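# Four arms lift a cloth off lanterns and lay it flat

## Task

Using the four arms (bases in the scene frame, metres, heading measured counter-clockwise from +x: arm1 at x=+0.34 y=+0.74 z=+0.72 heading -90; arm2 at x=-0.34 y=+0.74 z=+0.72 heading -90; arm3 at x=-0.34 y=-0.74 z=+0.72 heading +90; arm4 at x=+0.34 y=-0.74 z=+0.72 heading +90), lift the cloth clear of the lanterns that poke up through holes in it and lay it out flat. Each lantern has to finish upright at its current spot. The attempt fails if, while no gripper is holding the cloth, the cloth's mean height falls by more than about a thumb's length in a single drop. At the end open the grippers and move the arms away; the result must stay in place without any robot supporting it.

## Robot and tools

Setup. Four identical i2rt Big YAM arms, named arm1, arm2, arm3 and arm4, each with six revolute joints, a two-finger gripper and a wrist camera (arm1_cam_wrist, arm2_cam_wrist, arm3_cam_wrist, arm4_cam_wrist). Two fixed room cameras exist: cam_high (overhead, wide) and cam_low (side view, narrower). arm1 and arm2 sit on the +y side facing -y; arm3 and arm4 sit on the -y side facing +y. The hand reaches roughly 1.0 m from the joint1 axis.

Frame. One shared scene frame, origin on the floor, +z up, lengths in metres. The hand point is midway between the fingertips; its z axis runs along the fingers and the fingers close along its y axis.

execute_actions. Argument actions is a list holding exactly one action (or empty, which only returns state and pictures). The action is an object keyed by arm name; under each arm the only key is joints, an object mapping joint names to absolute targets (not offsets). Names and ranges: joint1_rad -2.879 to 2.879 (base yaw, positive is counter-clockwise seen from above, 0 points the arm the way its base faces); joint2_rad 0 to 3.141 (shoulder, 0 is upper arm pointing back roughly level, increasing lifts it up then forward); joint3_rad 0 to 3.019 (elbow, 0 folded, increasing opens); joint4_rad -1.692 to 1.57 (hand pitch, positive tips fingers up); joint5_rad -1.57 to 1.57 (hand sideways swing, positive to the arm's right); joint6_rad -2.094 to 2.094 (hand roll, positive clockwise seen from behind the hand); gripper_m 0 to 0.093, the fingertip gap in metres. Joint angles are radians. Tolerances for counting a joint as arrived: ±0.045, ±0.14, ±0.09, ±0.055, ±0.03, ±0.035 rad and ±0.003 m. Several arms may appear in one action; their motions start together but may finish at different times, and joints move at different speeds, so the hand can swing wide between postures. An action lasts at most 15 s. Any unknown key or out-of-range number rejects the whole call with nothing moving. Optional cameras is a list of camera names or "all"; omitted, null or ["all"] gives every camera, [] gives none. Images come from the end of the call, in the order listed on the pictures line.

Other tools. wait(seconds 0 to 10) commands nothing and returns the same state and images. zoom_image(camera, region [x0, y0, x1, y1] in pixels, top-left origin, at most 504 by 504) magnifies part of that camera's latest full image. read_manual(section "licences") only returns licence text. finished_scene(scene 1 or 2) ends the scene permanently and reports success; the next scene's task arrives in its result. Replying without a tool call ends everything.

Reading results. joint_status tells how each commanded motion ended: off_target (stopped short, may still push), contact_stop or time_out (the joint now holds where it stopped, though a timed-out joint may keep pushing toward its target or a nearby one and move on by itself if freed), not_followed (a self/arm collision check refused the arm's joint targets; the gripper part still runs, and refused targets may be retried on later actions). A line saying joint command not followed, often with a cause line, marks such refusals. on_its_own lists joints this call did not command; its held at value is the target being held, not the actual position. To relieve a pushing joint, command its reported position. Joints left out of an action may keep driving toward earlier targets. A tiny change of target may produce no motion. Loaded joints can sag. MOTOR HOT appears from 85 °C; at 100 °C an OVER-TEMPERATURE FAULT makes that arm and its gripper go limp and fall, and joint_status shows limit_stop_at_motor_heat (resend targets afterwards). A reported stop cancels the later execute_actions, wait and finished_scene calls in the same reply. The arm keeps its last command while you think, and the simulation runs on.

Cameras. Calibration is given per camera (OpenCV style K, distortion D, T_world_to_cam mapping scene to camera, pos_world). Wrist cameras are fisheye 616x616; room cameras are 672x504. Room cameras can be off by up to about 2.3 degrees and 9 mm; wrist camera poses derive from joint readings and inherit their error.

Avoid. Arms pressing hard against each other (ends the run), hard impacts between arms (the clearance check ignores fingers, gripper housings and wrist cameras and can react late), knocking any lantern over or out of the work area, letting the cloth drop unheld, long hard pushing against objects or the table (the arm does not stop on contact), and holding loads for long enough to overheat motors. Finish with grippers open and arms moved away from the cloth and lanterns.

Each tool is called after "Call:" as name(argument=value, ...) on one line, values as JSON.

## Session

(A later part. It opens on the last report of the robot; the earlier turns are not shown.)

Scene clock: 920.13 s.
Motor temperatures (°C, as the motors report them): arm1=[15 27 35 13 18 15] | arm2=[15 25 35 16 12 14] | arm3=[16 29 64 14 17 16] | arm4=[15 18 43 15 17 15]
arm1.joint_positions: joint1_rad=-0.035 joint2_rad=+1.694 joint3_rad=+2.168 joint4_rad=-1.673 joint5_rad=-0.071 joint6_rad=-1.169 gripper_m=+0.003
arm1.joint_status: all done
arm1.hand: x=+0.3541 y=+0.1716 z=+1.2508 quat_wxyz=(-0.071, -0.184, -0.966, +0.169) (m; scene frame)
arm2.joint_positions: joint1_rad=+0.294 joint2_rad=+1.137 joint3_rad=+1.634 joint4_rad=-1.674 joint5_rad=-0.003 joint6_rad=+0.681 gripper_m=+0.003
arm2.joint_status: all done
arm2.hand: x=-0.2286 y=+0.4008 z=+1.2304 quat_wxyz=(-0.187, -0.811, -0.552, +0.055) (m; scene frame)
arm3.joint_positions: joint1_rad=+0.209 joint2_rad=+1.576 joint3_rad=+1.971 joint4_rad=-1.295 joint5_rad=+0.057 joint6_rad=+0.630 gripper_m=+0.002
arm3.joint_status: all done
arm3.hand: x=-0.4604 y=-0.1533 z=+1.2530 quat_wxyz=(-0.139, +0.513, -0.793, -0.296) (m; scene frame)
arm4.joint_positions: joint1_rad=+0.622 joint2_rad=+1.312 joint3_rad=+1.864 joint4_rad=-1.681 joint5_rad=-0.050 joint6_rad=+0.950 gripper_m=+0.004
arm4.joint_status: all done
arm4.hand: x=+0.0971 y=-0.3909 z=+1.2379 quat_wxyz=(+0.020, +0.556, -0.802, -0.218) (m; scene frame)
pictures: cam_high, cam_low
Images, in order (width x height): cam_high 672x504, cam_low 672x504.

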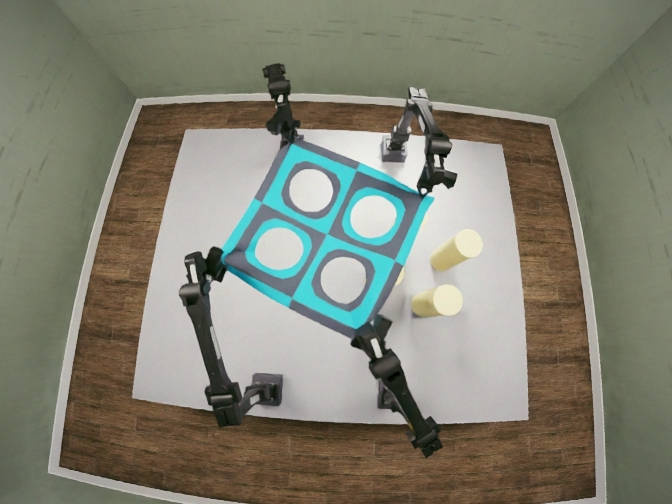

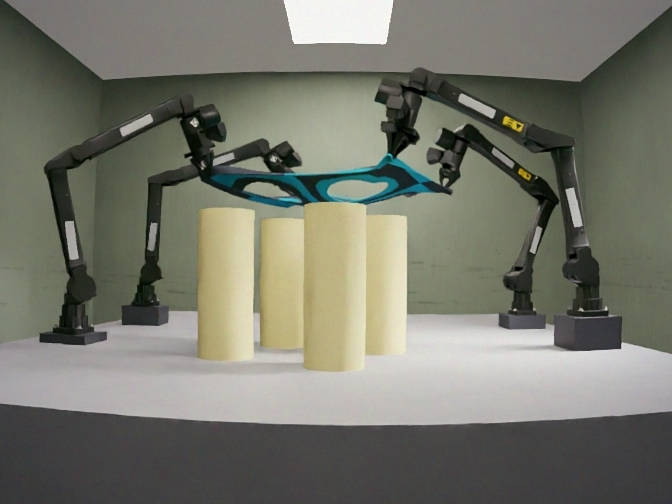

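Call:
execute_actions(actions=[{"arm1": {"joints": {"joint1_rad": -0.184, "joint2_rad": 1.640, "joint6_rad": -1.345}}, "arm2": {"joints": {"joint1_rad": 0.017, "joint2_rad": 1.055, "joint3_rad": 1.585, "joint6_rad": 0.399}}, "arm3": {"joints": {"joint1_rad": 0.350, "joint2_rad": 1.690, "joint3_rad": 2.137, "joint6_rad": 0.782}}, "arm4": {"joints": {"joint1_rad": 0.769, "joint2_rad": 1.465, "joint3_rad": 2.080, "joint6_rad": 1.116}}}], cameras=["cam_high", "cam_low"])

Scene clock: 937.40 s.
Motor temperatures (°C, as the motors report them): arm1=[15 27 34 13 18 15] | arm2=[15 24 35 16 12 14] | arm3=[16 29 65 14 17 16] | arm4=[15 19 43 15 17 15]
arm1.joint_positions: joint1_rad=-0.206 joint2_rad=+1.661 joint3_rad=+2.168 joint4_rad=-1.673 joint5_rad=-0.071 joint6_rad=-1.339 gripper_m=+0.003
arm1.joint_status: all done
arm1.hand: x=+0.2597 y=+0.1869 z=+1.2687 quat_wxyz=(-0.042, -0.183, -0.963, +0.195) (m; scene frame)
arm2.joint_positions: joint1_rad=+0.022 joint2_rad=+1.065 joint3_rad=+1.584 joint4_rad=-1.674 joint5_rad=-0.004 joint6_rad=+0.408 gripper_m=+0.003
arm2.joint_status: all done
arm2.hand: x=-0.3241 y=+0.4102 z=+1.2319 quat_wxyz=(-0.174, -0.809, -0.551, +0.108) (m; scene frame)
arm3.joint_positions: joint1_rad=+0.349 joint2_rad=+1.678 joint3_rad=+2.086 joint4_rad=-1.295 joint5_rad=+0.057 joint6_rad=+0.774 gripper_m=+0.002
arm3.joint_status: all done
arm3.hand: x=-0.5544 y=-0.1402 z=+1.2500 quat_wxyz=(-0.097, +0.510, -0.793, -0.319) (m; scene frame)
arm4.joint_positions: joint1_rad=+0.773 joint2_rad=+1.485 joint3_rad=+2.032 joint4_rad=-1.681 joint5_rad=-0.048 joint6_rad=+1.104 gripper_m=+0.004
arm4.joint_status: all done
arm4.hand: x=+0.0038 y=-0.3808 z=+1.2357 quat_wxyz=(+0.052, +0.554, -0.804, -0.211) (m; scene frame)
pictures: cam_high, cam_low
Images, in order (width x height): cam_high 672x504, cam_low 672x504.

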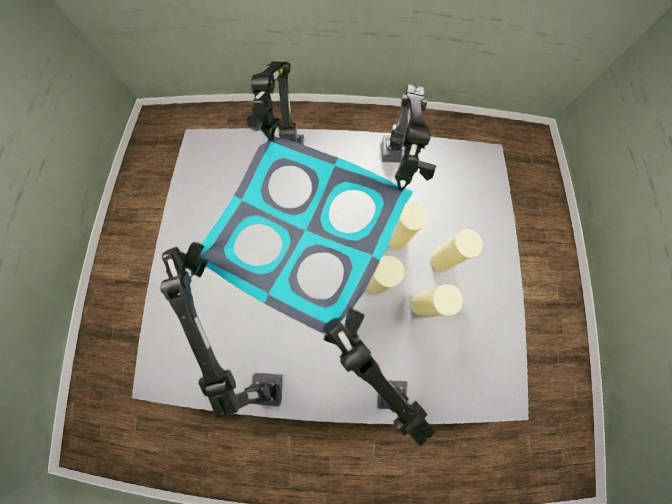

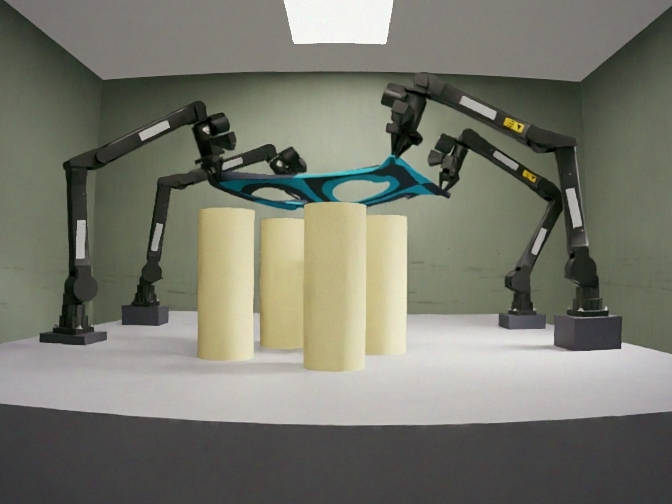

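Call:
execute_actions(actions=[{"arm1": {"joints": {"joint1_rad": -0.356, "joint2_rad": 1.718, "joint3_rad": 2.071, "joint6_rad": -1.517}}, "arm2": {"joints": {"joint1_rad": -0.282, "joint2_rad": 1.100, "joint3_rad": 1.465, "joint6_rad": 0.107}}, "arm3": {"joints": {"joint1_rad": 0.475, "joint2_rad": 1.838, "joint3_rad": 2.207, "joint6_rad": 0.906}}, "arm4": {"joints": {"joint1_rad": 0.885, "joint2_rad": 1.674, "joint3_rad": 2.197, "joint6_rad": 1.230}}}], cameras=["cam_high", "cam_low"])

Scene clock: 970.00 s.
Motor temperatures (°C, as the motors report them): arm1=[15 26 33 13 18 15] | arm2=[15 23 35 16 12 14] | arm3=[16 30 67 14 17 16] | arm4=[15 20 44 15 17 15]
arm1.joint_positions: joint1_rad=-0.377 joint2_rad=+1.732 joint3_rad=+2.074 joint4_rad=-1.673 joint5_rad=-0.071 joint6_rad=-1.512 gripper_m=+0.003
arm1.joint_status: all done
arm1.hand: x=+0.1629 y=+0.1954 z=+1.1905 quat_wxyz=(-0.018, -0.187, -0.975, +0.119) (m; scene frame)
arm2.joint_positions: joint1_rad=-0.277 joint2_rad=+1.101 joint3_rad=+1.462 joint4_rad=-1.674 joint5_rad=-0.005 joint6_rad=+0.116 gripper_m=+0.003
arm2.joint_status: all done
arm2.hand: x=-0.4220 y=+0.4196 z=+1.1690 quat_wxyz=(-0.085, -0.822, -0.555, +0.096) (m; scene frame)
arm3.joint_positions: joint1_rad=+0.473 joint2_rad=+1.840 joint3_rad=+2.174 joint4_rad=-1.295 joint5_rad=+0.057 joint6_rad=+0.898 gripper_m=+0.002
arm3.joint_status: all done
arm3.hand: x=-0.6521 y=-0.1249 z=+1.1903 quat_wxyz=(-0.053, +0.518, -0.802, -0.294) (m; scene frame)
arm4.joint_positions: joint1_rad=+0.882 joint2_rad=+1.688 joint3_rad=+2.169 joint4_rad=-1.681 joint5_rad=-0.045 joint6_rad=+1.219 gripper_m=+0.004
arm4.joint_status: all done
arm4.hand: x=-0.0880 y=-0.3693 z=+1.1919 quat_wxyz=(+0.066, +0.555, -0.811, -0.172) (m; scene frame)
pictures: cam_high, cam_low
Images, in order (width x height): cam_high 672x504, cam_low 672x504.

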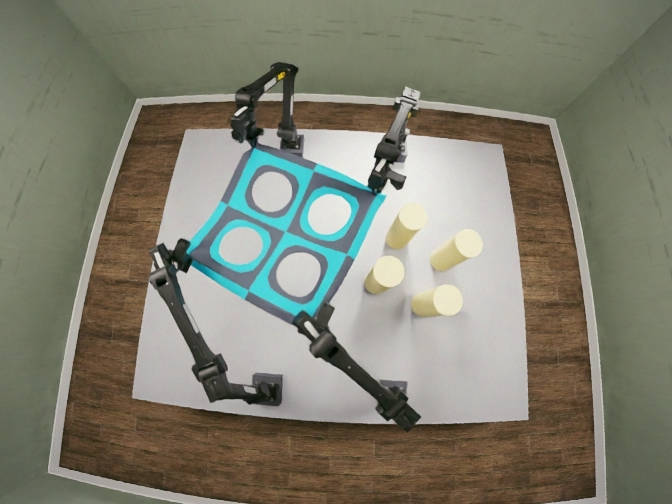

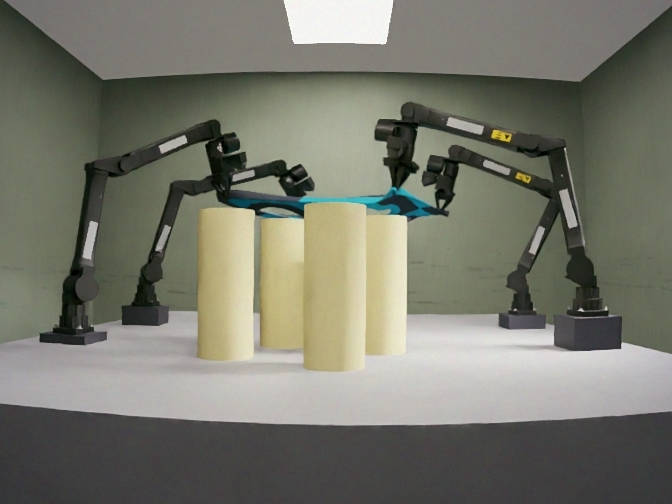

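Call:
execute_actions(actions=[{"arm1": {"joints": {"joint1_rad": -0.512, "joint2_rad": 1.888, "joint3_rad": 2.024, "joint6_rad": -1.672}}, "arm2": {"joints": {"joint1_rad": -0.550, "joint2_rad": 1.267, "joint3_rad": 1.310, "joint4_rad": -1.600, "joint6_rad": -0.160}}, "arm3": {"joints": {"joint1_rad": 0.581, "joint2_rad": 2.052, "joint3_rad": 2.277, "joint6_rad": 1.011}}, "arm4": {"joints": {"joint1_rad": 0.979, "joint2_rad": 1.910, "joint4_rad": -1.570, "joint6_rad": 1.317}}}], cameras=["cam_high", "cam_low"])

Scene clock: 1017.90 s.
Motor temperatures (°C, as the motors report them): arm1=[15 26 33 13 18 15] | arm2=[15 22 35 16 12 14] | arm3=[16 32 65 14 16 16] | arm4=[15 22 42 15 17 15]
arm1.joint_positions: joint1_rad=-0.533 joint2_rad=+1.914 joint3_rad=+2.023 joint4_rad=-1.673 joint5_rad=-0.073 joint6_rad=-1.667 gripper_m=+0.003
arm1.joint_status: all done
arm1.hand: x=+0.0687 y=+0.2060 z=+1.0677 quat_wxyz=(-0.033, -0.193, -0.981, +0.009) (m; scene frame)
arm2.joint_positions: joint1_rad=-0.550 joint2_rad=+1.283 joint3_rad=+1.298 joint4_rad=-1.609 joint5_rad=-0.006 joint6_rad=-0.150 gripper_m=+0.003
arm2.joint_status: all done
arm2.hand: x=-0.5171 y=+0.4338 z=+1.0456 quat_wxyz=(+0.003, -0.830, -0.557, -0.012) (m; scene frame)
arm3.joint_positions: joint1_rad=+0.578 joint2_rad=+2.053 joint3_rad=+2.251 joint4_rad=-1.295 joint5_rad=+0.057 joint6_rad=+1.003 gripper_m=+0.002
arm3.joint_status: all done
arm3.hand: x=-0.7451 y=-0.1169 z=+1.0799 quat_wxyz=(-0.023, +0.529, -0.816, -0.232) (m; scene frame)
arm4.joint_positions: joint1_rad=+0.970 joint2_rad=+1.916 joint3_rad=+2.171 joint4_rad=-1.573 joint5_rad=-0.042 joint6_rad=+1.306 gripper_m=+0.004
arm4.joint_status: all done
arm4.hand: x=-0.1853 y=-0.3575 z=+1.0679 quat_wxyz=(+0.061, +0.559, -0.819, -0.111) (m; scene frame)
pictures: cam_high, cam_low
Images, in order (width x height): cam_high 672x504, cam_low 672x504.

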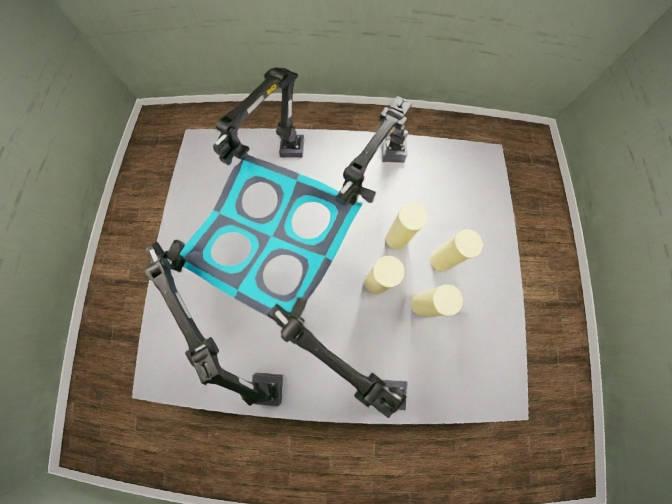

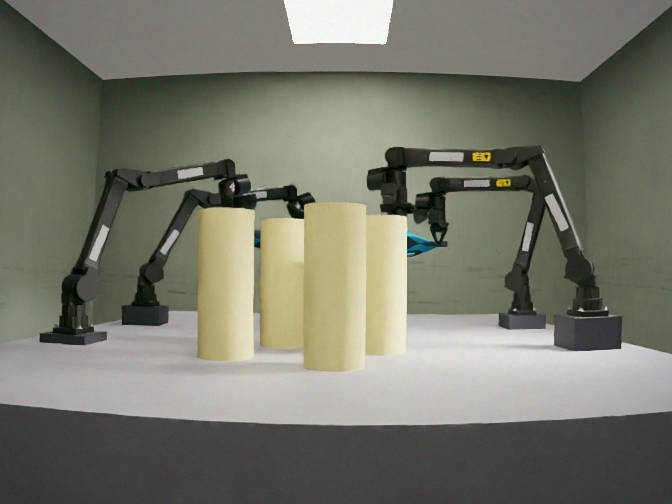

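Call:
execute_actions(actions=[])

Scene clock: 1033.77 s.
Motor temperatures (°C, as the motors report them): arm1=[15 27 34 13 18 15] | arm2=[15 22 36 16 12 14] | arm3=[16 33 65 14 16 16] | arm4=[15 24 42 15 17 15]
arm1.joint_positions: joint1_rad=-0.533 joint2_rad=+1.914 joint3_rad=+2.023 joint4_rad=-1.673 joint5_rad=-0.073 joint6_rad=-1.667 gripper_m=+0.003
arm1.joint_status: all done
arm1.hand: x=+0.0687 y=+0.2060 z=+1.0677 quat_wxyz=(-0.033, -0.193, -0.981, +0.009) (m; scene frame)
arm2.joint_positions: joint1_rad=-0.550 joint2_rad=+1.283 joint3_rad=+1.298 joint4_rad=-1.609 joint5_rad=-0.007 joint6_rad=-0.151 gripper_m=+0.003
arm2.joint_status: all done
arm2.hand: x=-0.5171 y=+0.4338 z=+1.0456 quat_wxyz=(+0.003, -0.830, -0.557, -0.013) (m; scene frame)
arm3.joint_positions: joint1_rad=+0.578 joint2_rad=+2.053 joint3_rad=+2.251 joint4_rad=-1.295 joint5_rad=+0.057 joint6_rad=+1.003 gripper_m=+0.002
arm3.joint_status: all done
arm3.hand: x=-0.7451 y=-0.1169 z=+1.0799 quat_wxyz=(-0.023, +0.529, -0.816, -0.232) (m; scene frame)
arm4.joint_positions: joint1_rad=+0.970 joint2_rad=+1.916 joint3_rad=+2.171 joint4_rad=-1.573 joint5_rad=-0.042 joint6_rad=+1.306 gripper_m=+0.004
arm4.joint_status: all done
arm4.hand: x=-0.1853 y=-0.3575 z=+1.0679 quat_wxyz=(+0.061, +0.559, -0.819, -0.111) (m; scene frame)
pictures: arm1_cam_wrist, arm2_cam_wrist, arm3_cam_wrist, arm4_cam_wrist, cam_high, cam_low
camera_calibration (this result's frames):
arm1_cam_wrist: T_world_to_cam=[[-0.383073, -0.923445, 0.0224523, 0.195779], [-0.781734, 0.337044, 0.524684, -0.570053], [-0.492085, 0.183441, -0.851001, 1.02881], [0, 0, 0, 1]] pos_world=[0.135631, 0.184198, 1.17022]
arm2_cam_wrist: T_world_to_cam=[[-0.925662, 0.378332, -0.00392909, -0.636489], [0.302949, 0.747363, 0.591329, -0.776842], [0.226655, 0.546181, -0.806421, 0.85419], [0, 0, 0, 1]] pos_world=[-0.547437, 0.354845, 1.1457]
arm3_cam_wrist: T_world_to_cam=[[0.86847, -0.340468, -0.360336, 1.00024], [-0.244664, -0.926539, 0.285769, -0.595932], [-0.431161, -0.16002, -0.887972, 0.743573], [0, 0, 0, 1]] pos_world=[-0.693882, -0.092618, 1.19099]
arm4_cam_wrist: T_world_to_cam=[[0.902751, -0.346959, -0.254284, 0.317451], [-0.165137, -0.825366, 0.539908, -0.900828], [-0.397203, -0.44541, -0.802396, 0.74823], [0, 0, 0, 1]] pos_world=[-0.138141, -0.300101, 1.16746]
Images, in order (width x height): arm1_cam_wrist 616x616, arm2_cam_wrist 616x616, arm3_cam_wrist 616x616, arm4_cam_wrist 616x616, cam_high 672x504, cam_low 672x504.

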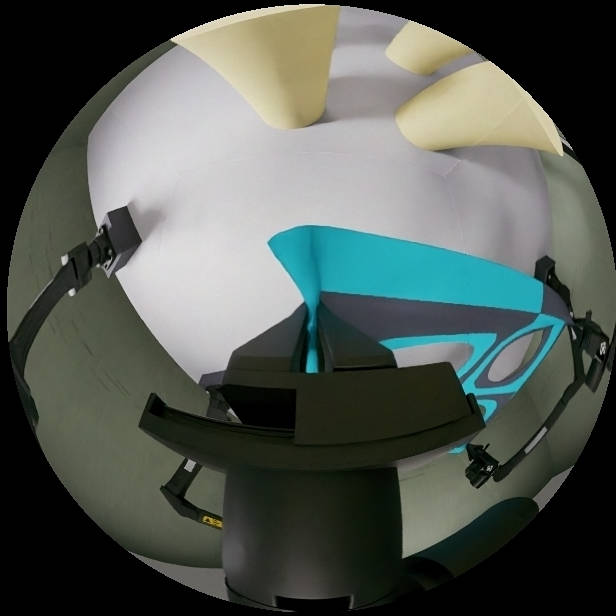

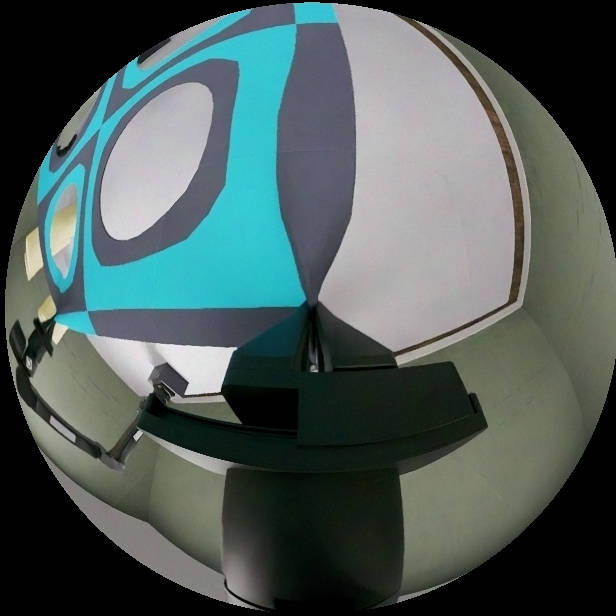

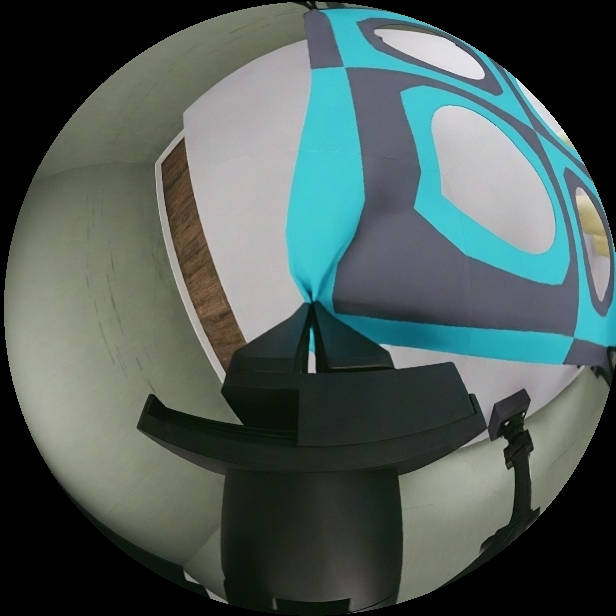

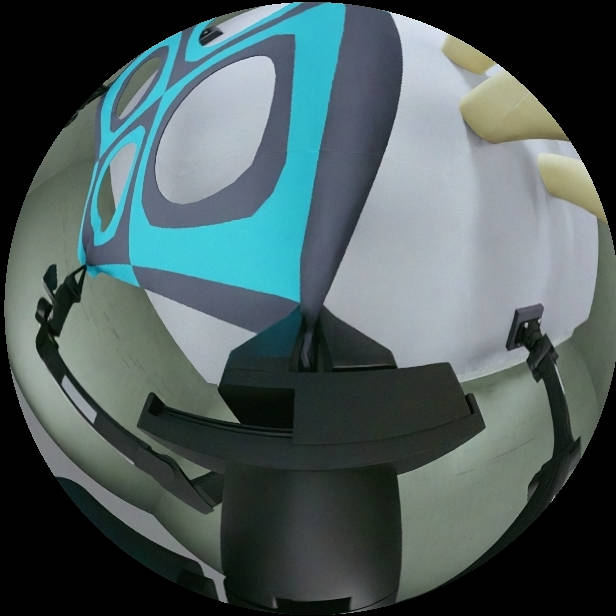

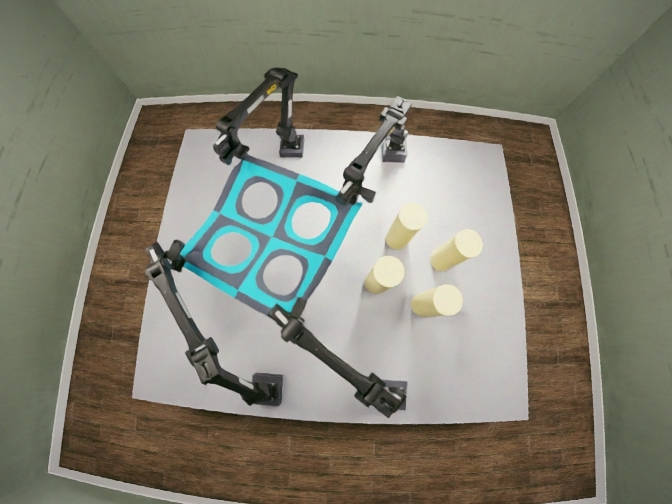

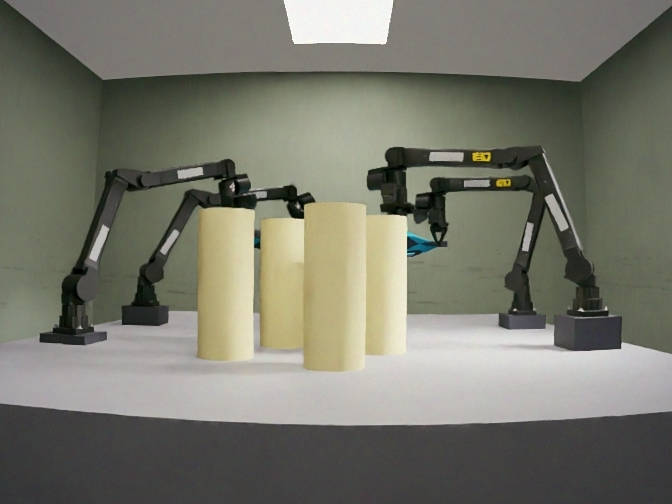

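Call:
execute_actions(actions=[{"arm1":{"joints":{"joint3_rad":1.731,"joint4_rad":-1.335}},"arm2":{"joints":{"joint2_rad":1.305,"joint3_rad":1.020,"joint4_rad":-1.269}},"arm3":{"joints":{"joint2_rad":2.144,"joint3_rad":2.100,"joint4_rad":-1.182}},"arm4":{"joints":{"joint2_rad":1.962,"joint3_rad":1.938,"joint4_rad":-1.408}}}], cameras=["cam_high","cam_low"])

Scene clock: 1154.63 s.
Motor temperatures (°C, as the motors report them): arm1=[15 28 33 13 18 15] | arm2=[15 21 36 16 12 14] | arm3=[16 37 65 14 16 16] | arm4=[15 27 43 15 17 15]
arm1.joint_positions: joint1_rad=-0.533 joint2_rad=+1.895 joint3_rad=+1.743 joint4_rad=-1.339 joint5_rad=-0.073 joint6_rad=-1.668 gripper_m=+0.003
arm1.joint_status: all done
arm1.hand: x=+0.0643 y=+0.1984 z=+0.9727 quat_wxyz=(-0.023, -0.191, -0.980, +0.044) (m; scene frame)
arm2.joint_positions: joint1_rad=-0.550 joint2_rad=+1.289 joint3_rad=+1.019 joint4_rad=-1.282 joint5_rad=-0.007 joint6_rad=-0.151 gripper_m=+0.003
arm2.joint_status: all done
arm2.hand: x=-0.5163 y=+0.4352 z=+0.9381 quat_wxyz=(-0.006, -0.830, -0.557, +0.006) (m; scene frame)
arm3.joint_positions: joint1_rad=+0.578 joint2_rad=+2.149 joint3_rad=+2.092 joint4_rad=-1.210 joint5_rad=+0.057 joint6_rad=+1.003 gripper_m=+0.002
arm3.joint_status: all done
arm3.hand: x=-0.7428 y=-0.1209 z=+0.9432 quat_wxyz=(-0.025, +0.540, -0.828, -0.149) (m; scene frame)
arm4.joint_positions: joint1_rad=+0.969 joint2_rad=+1.979 joint3_rad=+1.924 joint4_rad=-1.410 joint5_rad=-0.042 joint6_rad=+1.306 gripper_m=+0.004
arm4.joint_status: all done
arm4.hand: x=-0.1825 y=-0.3592 z=+0.9314 quat_wxyz=(+0.038, +0.561, -0.826, -0.042) (m; scene frame)
pictures: cam_high, cam_low
Images, in order (width x height): cam_high 672x504, cam_low 672x504.

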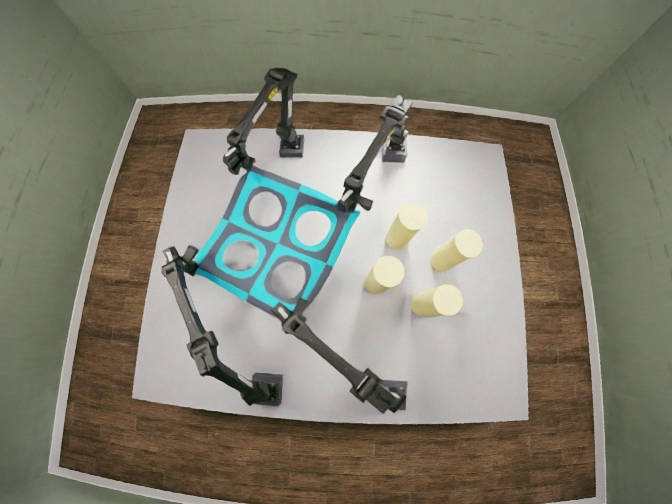

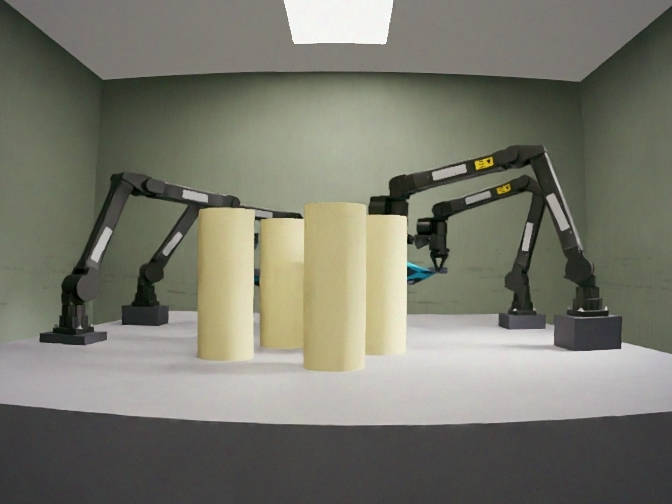

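Call:
execute_actions(actions=[{"arm1":{"joints":{"joint2_rad":1.985,"joint3_rad":1.574,"joint4_rad":-1.122}},"arm2":{"joints":{"joint2_rad":1.420,"joint3_rad":0.846,"joint4_rad":-0.971}},"arm3":{"joints":{"joint2_rad":2.280,"joint4_rad":-1.165}},"arm4":{"joints":{"joint2_rad":2.043,"joint3_rad":1.820,"joint4_rad":-1.269}}}], cameras=["cam_high","cam_low"])

Scene clock: 1167.53 s.
Motor temperatures (°C, as the motors report them): arm1=[15 27 32 13 18 15] | arm2=[15 21 36 16 12 14] | arm3=[16 38 64 14 16 16] | arm4=[15 28 42 15 17 15]
arm1.joint_positions: joint1_rad=-0.533 joint2_rad=+1.998 joint3_rad=+1.582 joint4_rad=-1.121 joint5_rad=-0.073 joint6_rad=-1.668 gripper_m=+0.003
arm1.joint_status: all done
arm1.hand: x=+0.0671 y=+0.2047 z=+0.8547 quat_wxyz=(-0.029, -0.192, -0.981, +0.022) (m; scene frame)
arm2.joint_positions: joint1_rad=-0.550 joint2_rad=+1.424 joint3_rad=+0.837 joint4_rad=-0.984 joint5_rad=-0.007 joint6_rad=-0.151 gripper_m=+0.003
arm2.joint_status: all done
arm2.hand: x=-0.5150 y=+0.4378 z=+0.8305 quat_wxyz=(-0.002, -0.830, -0.557, -0.002) (m; scene frame)
arm3.joint_positions: joint1_rad=+0.578 joint2_rad=+2.284 joint3_rad=+2.092 joint4_rad=-1.191 joint5_rad=+0.057 joint6_rad=+1.003 gripper_m=+0.002
arm3.joint_status: all done
arm3.hand: x=-0.7435 y=-0.1203 z=+0.8474 quat_wxyz=(-0.026, +0.545, -0.833, -0.092) (m; scene frame)
arm4.joint_positions: joint1_rad=+0.965 joint2_rad=+2.060 joint3_rad=+1.811 joint4_rad=-1.270 joint5_rad=-0.041 joint6_rad=+1.306 gripper_m=+0.004
arm4.joint_status: all done
arm4.hand: x=-0.1814 y=-0.3568 z=+0.8388 quat_wxyz=(+0.028, +0.559, -0.828, -0.017) (m; scene frame)
pictures: cam_high, cam_low
Images, in order (width x height): cam_high 672x504, cam_low 672x504.

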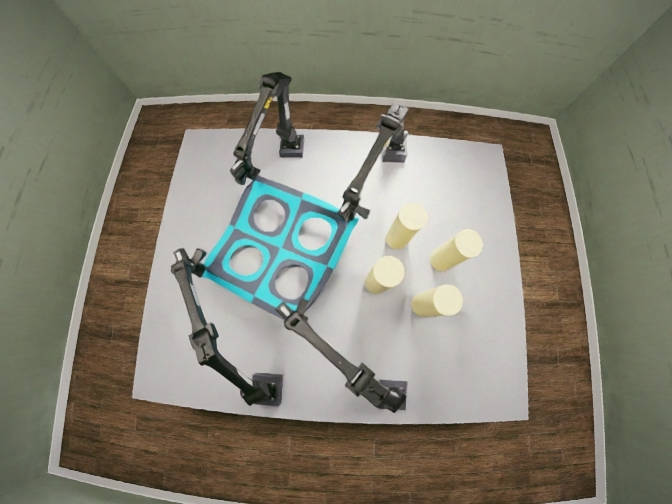

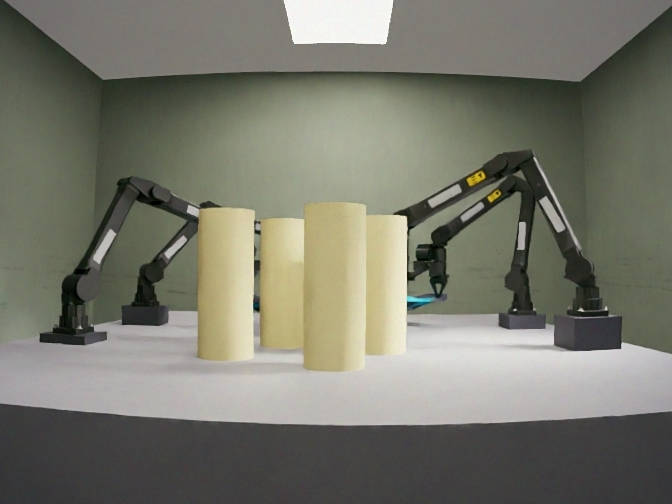

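Call:
execute_actions(actions=[{"arm1":{"joints":{"joint1_rad":-0.503,"joint2_rad":2.075,"joint3_rad":1.505,"joint4_rad":-0.985}},"arm2":{"joints":{"joint1_rad":-0.562,"joint2_rad":1.562,"joint3_rad":0.774,"joint4_rad":-0.756}},"arm3":{"joints":{"joint1_rad":0.595,"joint2_rad":2.376,"joint4_rad":-1.114}},"arm4":{"joints":{"joint1_rad":0.992,"joint2_rad":2.118,"joint3_rad":1.756,"joint4_rad":-1.164}}}])

Scene clock: 1200.27 s.
Motor temperatures (°C, as the motors report them): arm1=[15 28 31 13 18 15] | arm2=[15 21 34 16 12 14] | arm3=[16 39 62 14 16 16] | arm4=[15 30 40 15 17 15]
arm1.joint_positions: joint1_rad=-0.529 joint2_rad=+2.072 joint3_rad=+1.521 joint4_rad=-0.981 joint5_rad=-0.072 joint6_rad=-1.668 gripper_m=+0.003
arm1.joint_status: all done
arm1.hand: x=+0.0690 y=+0.2041 z=+0.7921 quat_wxyz=(-0.028, -0.190, -0.981, +0.024) (m; scene frame)
arm2.joint_positions: joint1_rad=-0.550 joint2_rad=+1.558 joint3_rad=+0.771 joint4_rad=-0.773 joint5_rad=-0.007 joint6_rad=-0.151 gripper_m=+0.003
arm2.joint_status: all done
arm2.hand: x=-0.5178 y=+0.4331 z=+0.7667 quat_wxyz=(-0.005, -0.830, -0.557, +0.003) (m; scene frame)
arm3.joint_positions: joint1_rad=+0.578 joint2_rad=+2.366 joint3_rad=+2.092 joint4_rad=-1.143 joint5_rad=+0.057 joint6_rad=+1.004 gripper_m=+0.002
arm3.joint_status: all done
arm3.hand: x=-0.7453 y=-0.1178 z=+0.7902 quat_wxyz=(-0.026, +0.546, -0.834, -0.075) (m; scene frame)
arm4.joint_positions: joint1_rad=+0.969 joint2_rad=+2.127 joint3_rad=+1.752 joint4_rad=-1.166 joint5_rad=-0.041 joint6_rad=+1.307 gripper_m=+0.004
arm4.joint_status: all done
arm4.hand: x=-0.1823 y=-0.3593 z=+0.7764 quat_wxyz=(+0.024, +0.561, -0.828, -0.006) (m; scene frame)
pictures: arm1_cam_wrist, arm2_cam_wrist, arm3_cam_wrist, arm4_cam_wrist, cam_high, cam_low
camera_calibration (this result's frames):
arm1_cam_wrist: T_world_to_cam=[[-0.378155, -0.924146, 0.0543415, 0.174836], [-0.775348, 0.348247, 0.52684, -0.428997], [-0.505801, 0.157093, -0.848226, 0.798905], [0, 0, 0, 1]] pos_world=[0.13758, 0.185468, 0.894164]
arm2_cam_wrist: T_world_to_cam=[[-0.925848, 0.377894, 0.00088104, -0.641631], [0.312623, 0.76462, 0.56358, -0.592373], [0.2123, 0.522065, -0.826061, 0.647877], [0, 0, 0, 1]] pos_world=[-0.546407, 0.357175, 0.869601]
arm3_cam_wrist: T_world_to_cam=[[0.910315, -0.401498, -0.100628, 0.714457], [-0.312545, -0.826138, 0.46884, -0.697488], [-0.271371, -0.395342, -0.877532, 0.569147], [0, 0, 0, 1]] pos_world=[-0.713927, -0.0643607, 0.89835]
arm4_cam_wrist: T_world_to_cam=[[0.928899, -0.367983, -0.0416655, 0.0721233], [-0.269388, -0.748612, 0.605814, -0.787089], [-0.25412, -0.551516, -0.794515, 0.49654], [0, 0, 0, 1]] pos_world=[-0.152847, -0.288835, 0.874343]
Images, in order (width x height): arm1_cam_wrist 616x616, arm2_cam_wrist 616x616, arm3_cam_wrist 616x616, arm4_cam_wrist 616x616, cam_high 672x504, cam_low 672x504.

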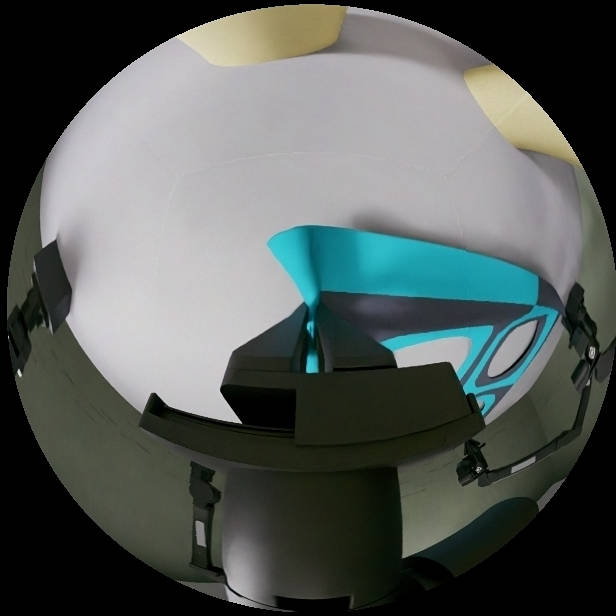

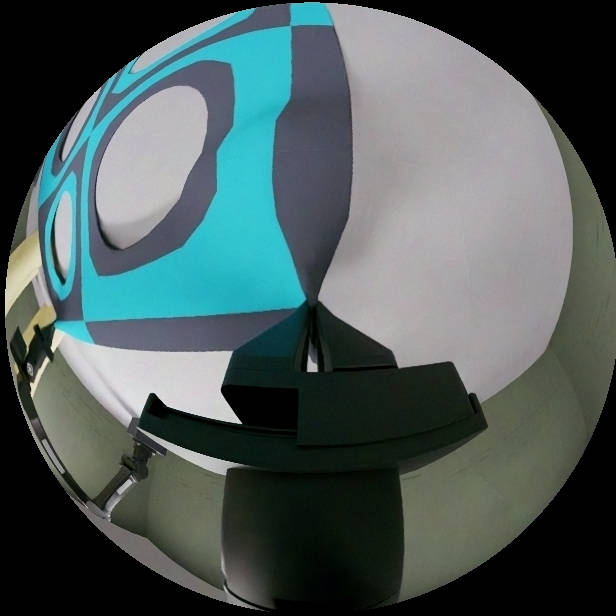

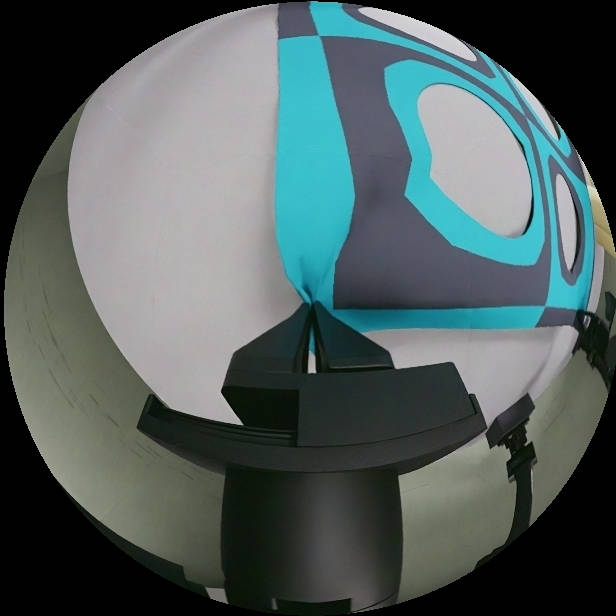

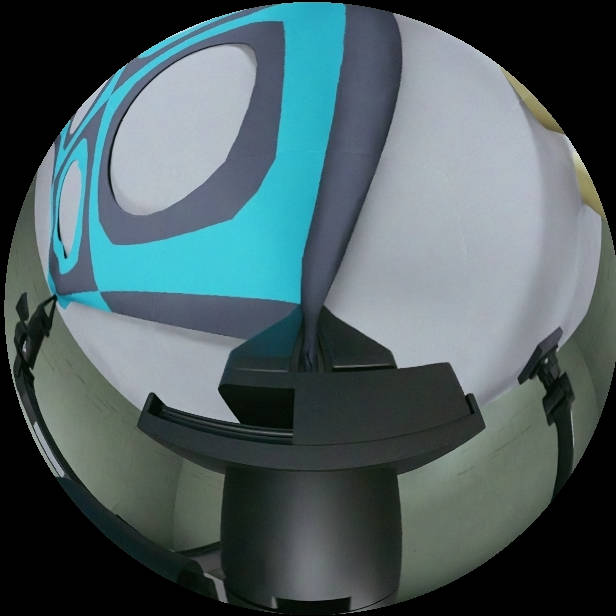

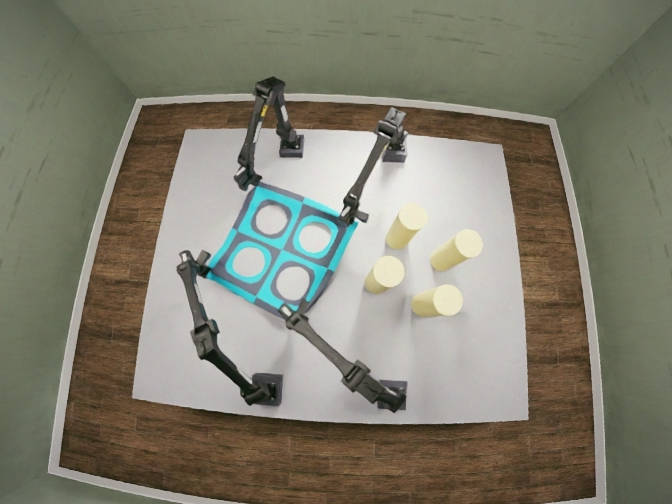

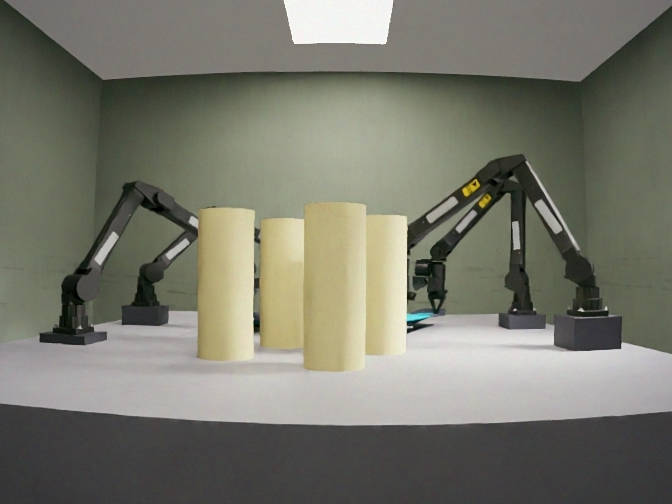

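Call:
zoom_image(camera="cam_low", region=[380, 240, 540, 360])

Call:
zoom_image(camera="cam_high", region=[160, 150, 400, 350])

Region (380, 240, 540, 360) of cam_low's 672x504 image, scaled by 3.150, with more detail than that image has; it fills the top 378 rows of this view, and the rest is white.

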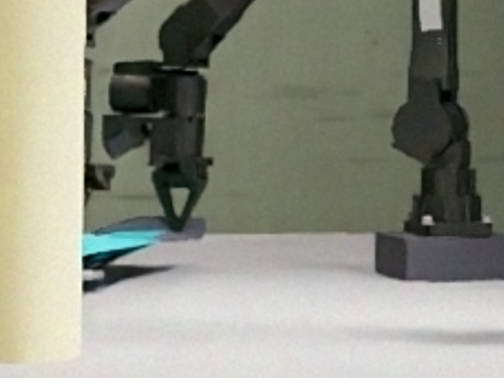

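Region (160, 150, 400, 350) of cam_high's 672x504 image, scaled by 2.100, with more detail than that image has.

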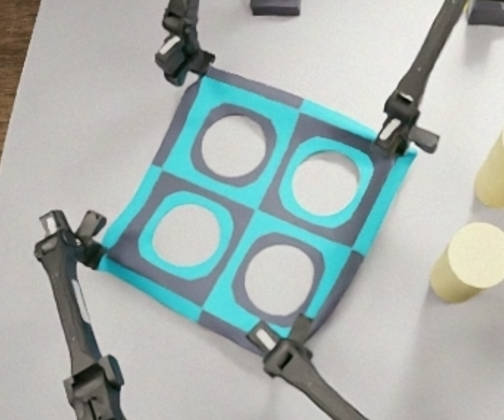

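Call:
execute_actions(actions=[{"arm1":{"joints":{"joint1_rad":-0.500,"joint2_rad":2.125,"joint3_rad":1.478,"joint4_rad":-0.938}},"arm2":{"joints":{"joint1_rad":-0.578,"joint2_rad":1.625,"joint3_rad":0.742,"joint4_rad":-0.682}},"arm3":{"joints":{"joint1_rad":0.609,"joint2_rad":2.424,"joint4_rad":-1.090}},"arm4":{"joints":{"joint1_rad":1.005,"joint2_rad":2.160,"joint3_rad":1.728,"joint4_rad":-1.124}}}])

Scene clock: 1233.10 s.
Motor temperatures (°C, as the motors report them): arm1=[15 27 29 13 18 15] | arm2=[15 21 32 16 12 14] | arm3=[16 40 61 14 16 16] | arm4=[15 30 38 15 17 15]
arm1.joint_positions: joint1_rad=-0.528 joint2_rad=+2.105 joint3_rad=+1.504 joint4_rad=-0.930 joint5_rad=-0.072 joint6_rad=-1.668 gripper_m=+0.003
arm1.joint_status: all done
arm1.hand: x=+0.0699 y=+0.2045 z=+0.7679 quat_wxyz=(-0.028, -0.189, -0.981, +0.025) (m; scene frame)
arm2.joint_positions: joint1_rad=-0.558 joint2_rad=+1.604 joint3_rad=+0.742 joint4_rad=-0.700 joint5_rad=-0.008 joint6_rad=-0.151 gripper_m=+0.003
arm2.joint_status: all done
arm2.hand: x=-0.5182 y=+0.4382 z=+0.7439 quat_wxyz=(-0.005, -0.833, -0.554, +0.002) (m; scene frame)
arm3.joint_positions: joint1_rad=+0.585 joint2_rad=+2.397 joint3_rad=+2.092 joint4_rad=-1.120 joint5_rad=+0.057 joint6_rad=+1.004 gripper_m=+0.002
arm3.joint_status: all done
arm3.hand: x=-0.7505 y=-0.1200 z=+0.7684 quat_wxyz=(-0.026, +0.549, -0.832, -0.071) (m; scene frame)
arm4.joint_positions: joint1_rad=+0.977 joint2_rad=+2.154 joint3_rad=+1.732 joint4_rad=-1.124 joint5_rad=-0.038 joint6_rad=+1.307 gripper_m=+0.004
arm4.joint_status: all done
arm4.hand: x=-0.1846 y=-0.3634 z=+0.7527 quat_wxyz=(+0.022, +0.564, -0.826, -0.004) (m; scene frame)
pictures: arm1_cam_wrist, arm2_cam_wrist, arm3_cam_wrist, arm4_cam_wrist, cam_high, cam_low
camera_calibration (this result's frames):
arm1_cam_wrist: T_world_to_cam=[[-0.377068, -0.924547, 0.0550617, 0.176359], [-0.775384, 0.34763, 0.527193, -0.415897], [-0.506556, 0.156094, -0.84796, 0.778773], [0, 0, 0, 1]] pos_world=[0.138511, 0.186069, 0.869915]
arm2_cam_wrist: T_world_to_cam=[[-0.9225, 0.385996, -0.000521029, -0.644656], [0.318214, 0.761269, 0.564986, -0.579945], [0.218479, 0.521034, -0.8251, 0.629432], [0, 0, 0, 1]] pos_world=[-0.547666, 0.362374, 0.84667]
arm3_cam_wrist: T_world_to_cam=[[0.913668, -0.395542, -0.0935805, 0.713892], [-0.308756, -0.825131, 0.473105, -0.690967], [-0.264349, -0.403368, -0.876022, 0.550914], [0, 0, 0, 1]] pos_world=[-0.719967, -0.0655434, 0.876319]
arm4_cam_wrist: T_world_to_cam=[[0.931879, -0.360969, -0.0360857, 0.070638], [-0.267223, -0.750312, 0.604669, -0.77581], [-0.245342, -0.553836, -0.795659, 0.476547], [0, 0, 0, 1]] pos_world=[-0.156223, -0.292672, 0.850827]
Images, in order (width x height): arm1_cam_wrist 616x616, arm2_cam_wrist 616x616, arm3_cam_wrist 616x616, arm4_cam_wrist 616x616, cam_high 672x504, cam_low 672x504.

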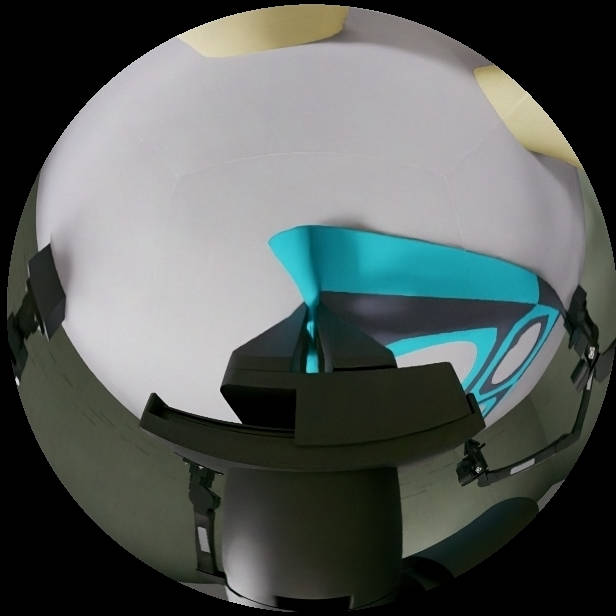

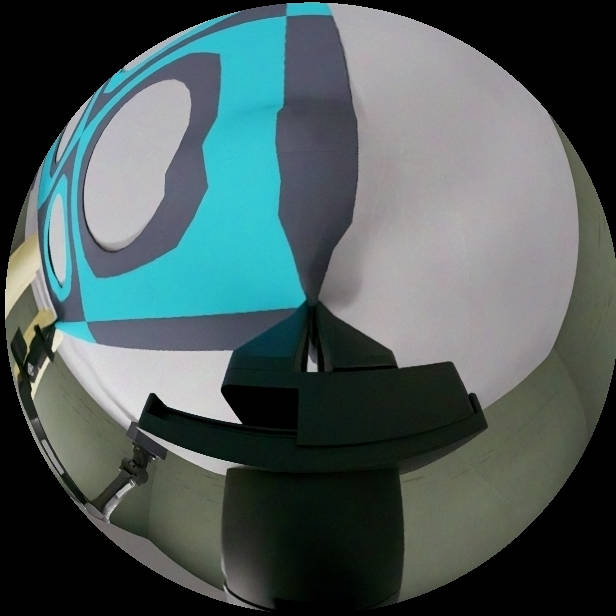

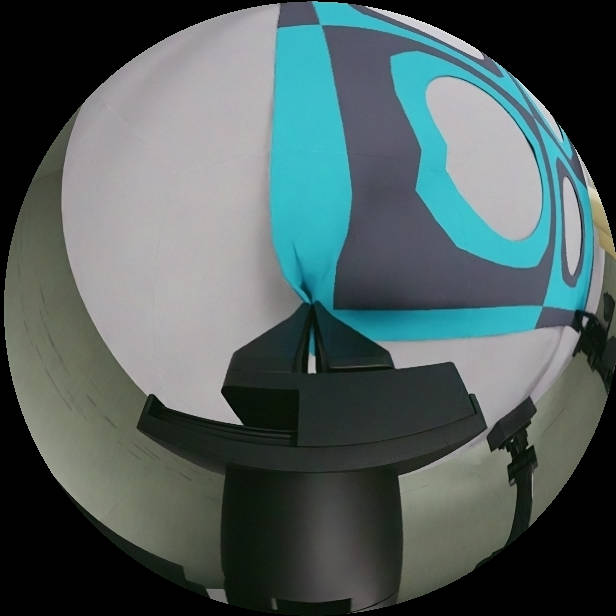

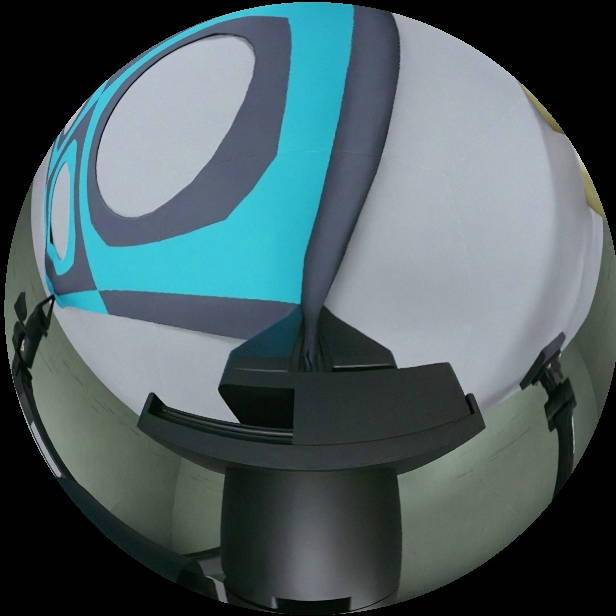

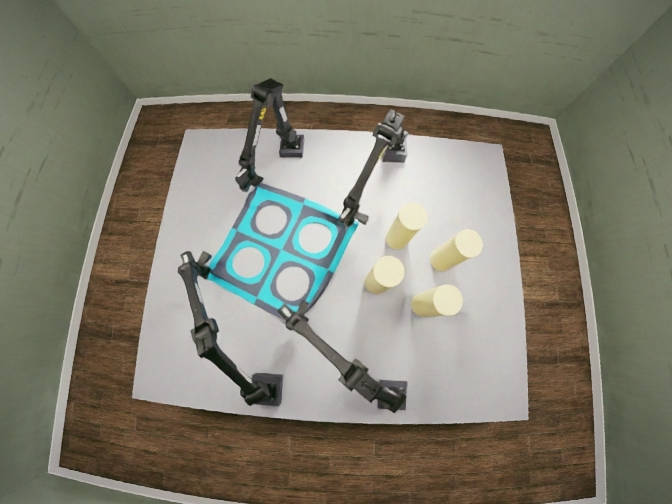

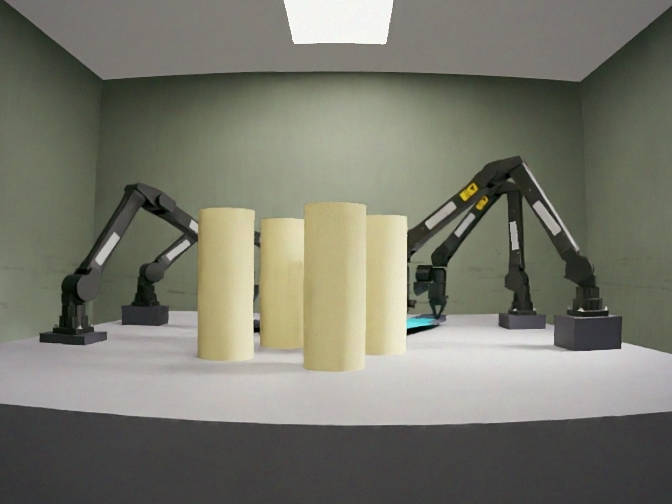

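Call:
execute_actions(actions=[], cameras=["cam_high"])

Scene clock: 1241.73 s.
Motor temperatures (°C, as the motors report them): arm1=[15 27 29 13 18 15] | arm2=[15 21 32 16 13 14] | arm3=[16 40 61 14 16 16] | arm4=[15 30 38 15 17 15]
arm1.joint_positions: joint1_rad=-0.528 joint2_rad=+2.105 joint3_rad=+1.504 joint4_rad=-0.930 joint5_rad=-0.072 joint6_rad=-1.668 gripper_m=+0.003
arm1.joint_status: all done
arm1.hand: x=+0.0699 y=+0.2045 z=+0.7679 quat_wxyz=(-0.028, -0.189, -0.981, +0.025) (m; scene frame)
arm2.joint_positions: joint1_rad=-0.558 joint2_rad=+1.604 joint3_rad=+0.742 joint4_rad=-0.700 joint5_rad=-0.008 joint6_rad=-0.151 gripper_m=+0.003
arm2.joint_status: all done
arm2.hand: x=-0.5182 y=+0.4382 z=+0.7439 quat_wxyz=(-0.005, -0.833, -0.554, +0.002) (m; scene frame)
arm3.joint_positions: joint1_rad=+0.585 joint2_rad=+2.397 joint3_rad=+2.092 joint4_rad=-1.120 joint5_rad=+0.057 joint6_rad=+1.004 gripper_m=+0.002
arm3.joint_status: all done
arm3.hand: x=-0.7505 y=-0.1200 z=+0.7684 quat_wxyz=(-0.026, +0.549, -0.832, -0.071) (m; scene frame)
arm4.joint_positions: joint1_rad=+0.977 joint2_rad=+2.154 joint3_rad=+1.732 joint4_rad=-1.124 joint5_rad=-0.038 joint6_rad=+1.307 gripper_m=+0.004
arm4.joint_status: all done
arm4.hand: x=-0.1846 y=-0.3634 z=+0.7527 quat_wxyz=(+0.022, +0.564, -0.826, -0.004) (m; scene frame)
pictures: cam_high
Images, in order (width x height): cam_high 672x504.

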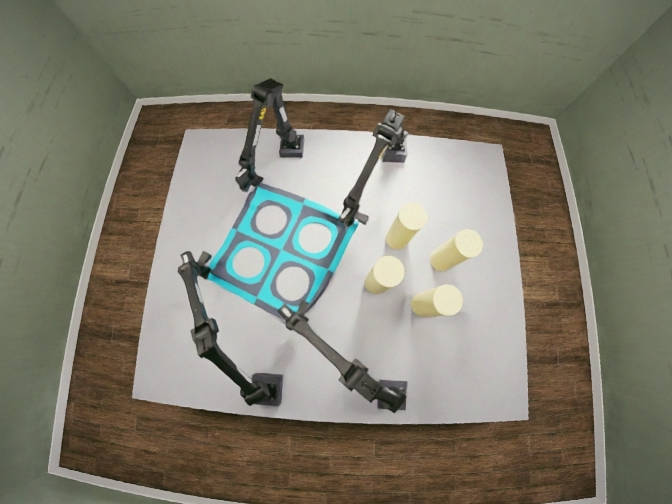

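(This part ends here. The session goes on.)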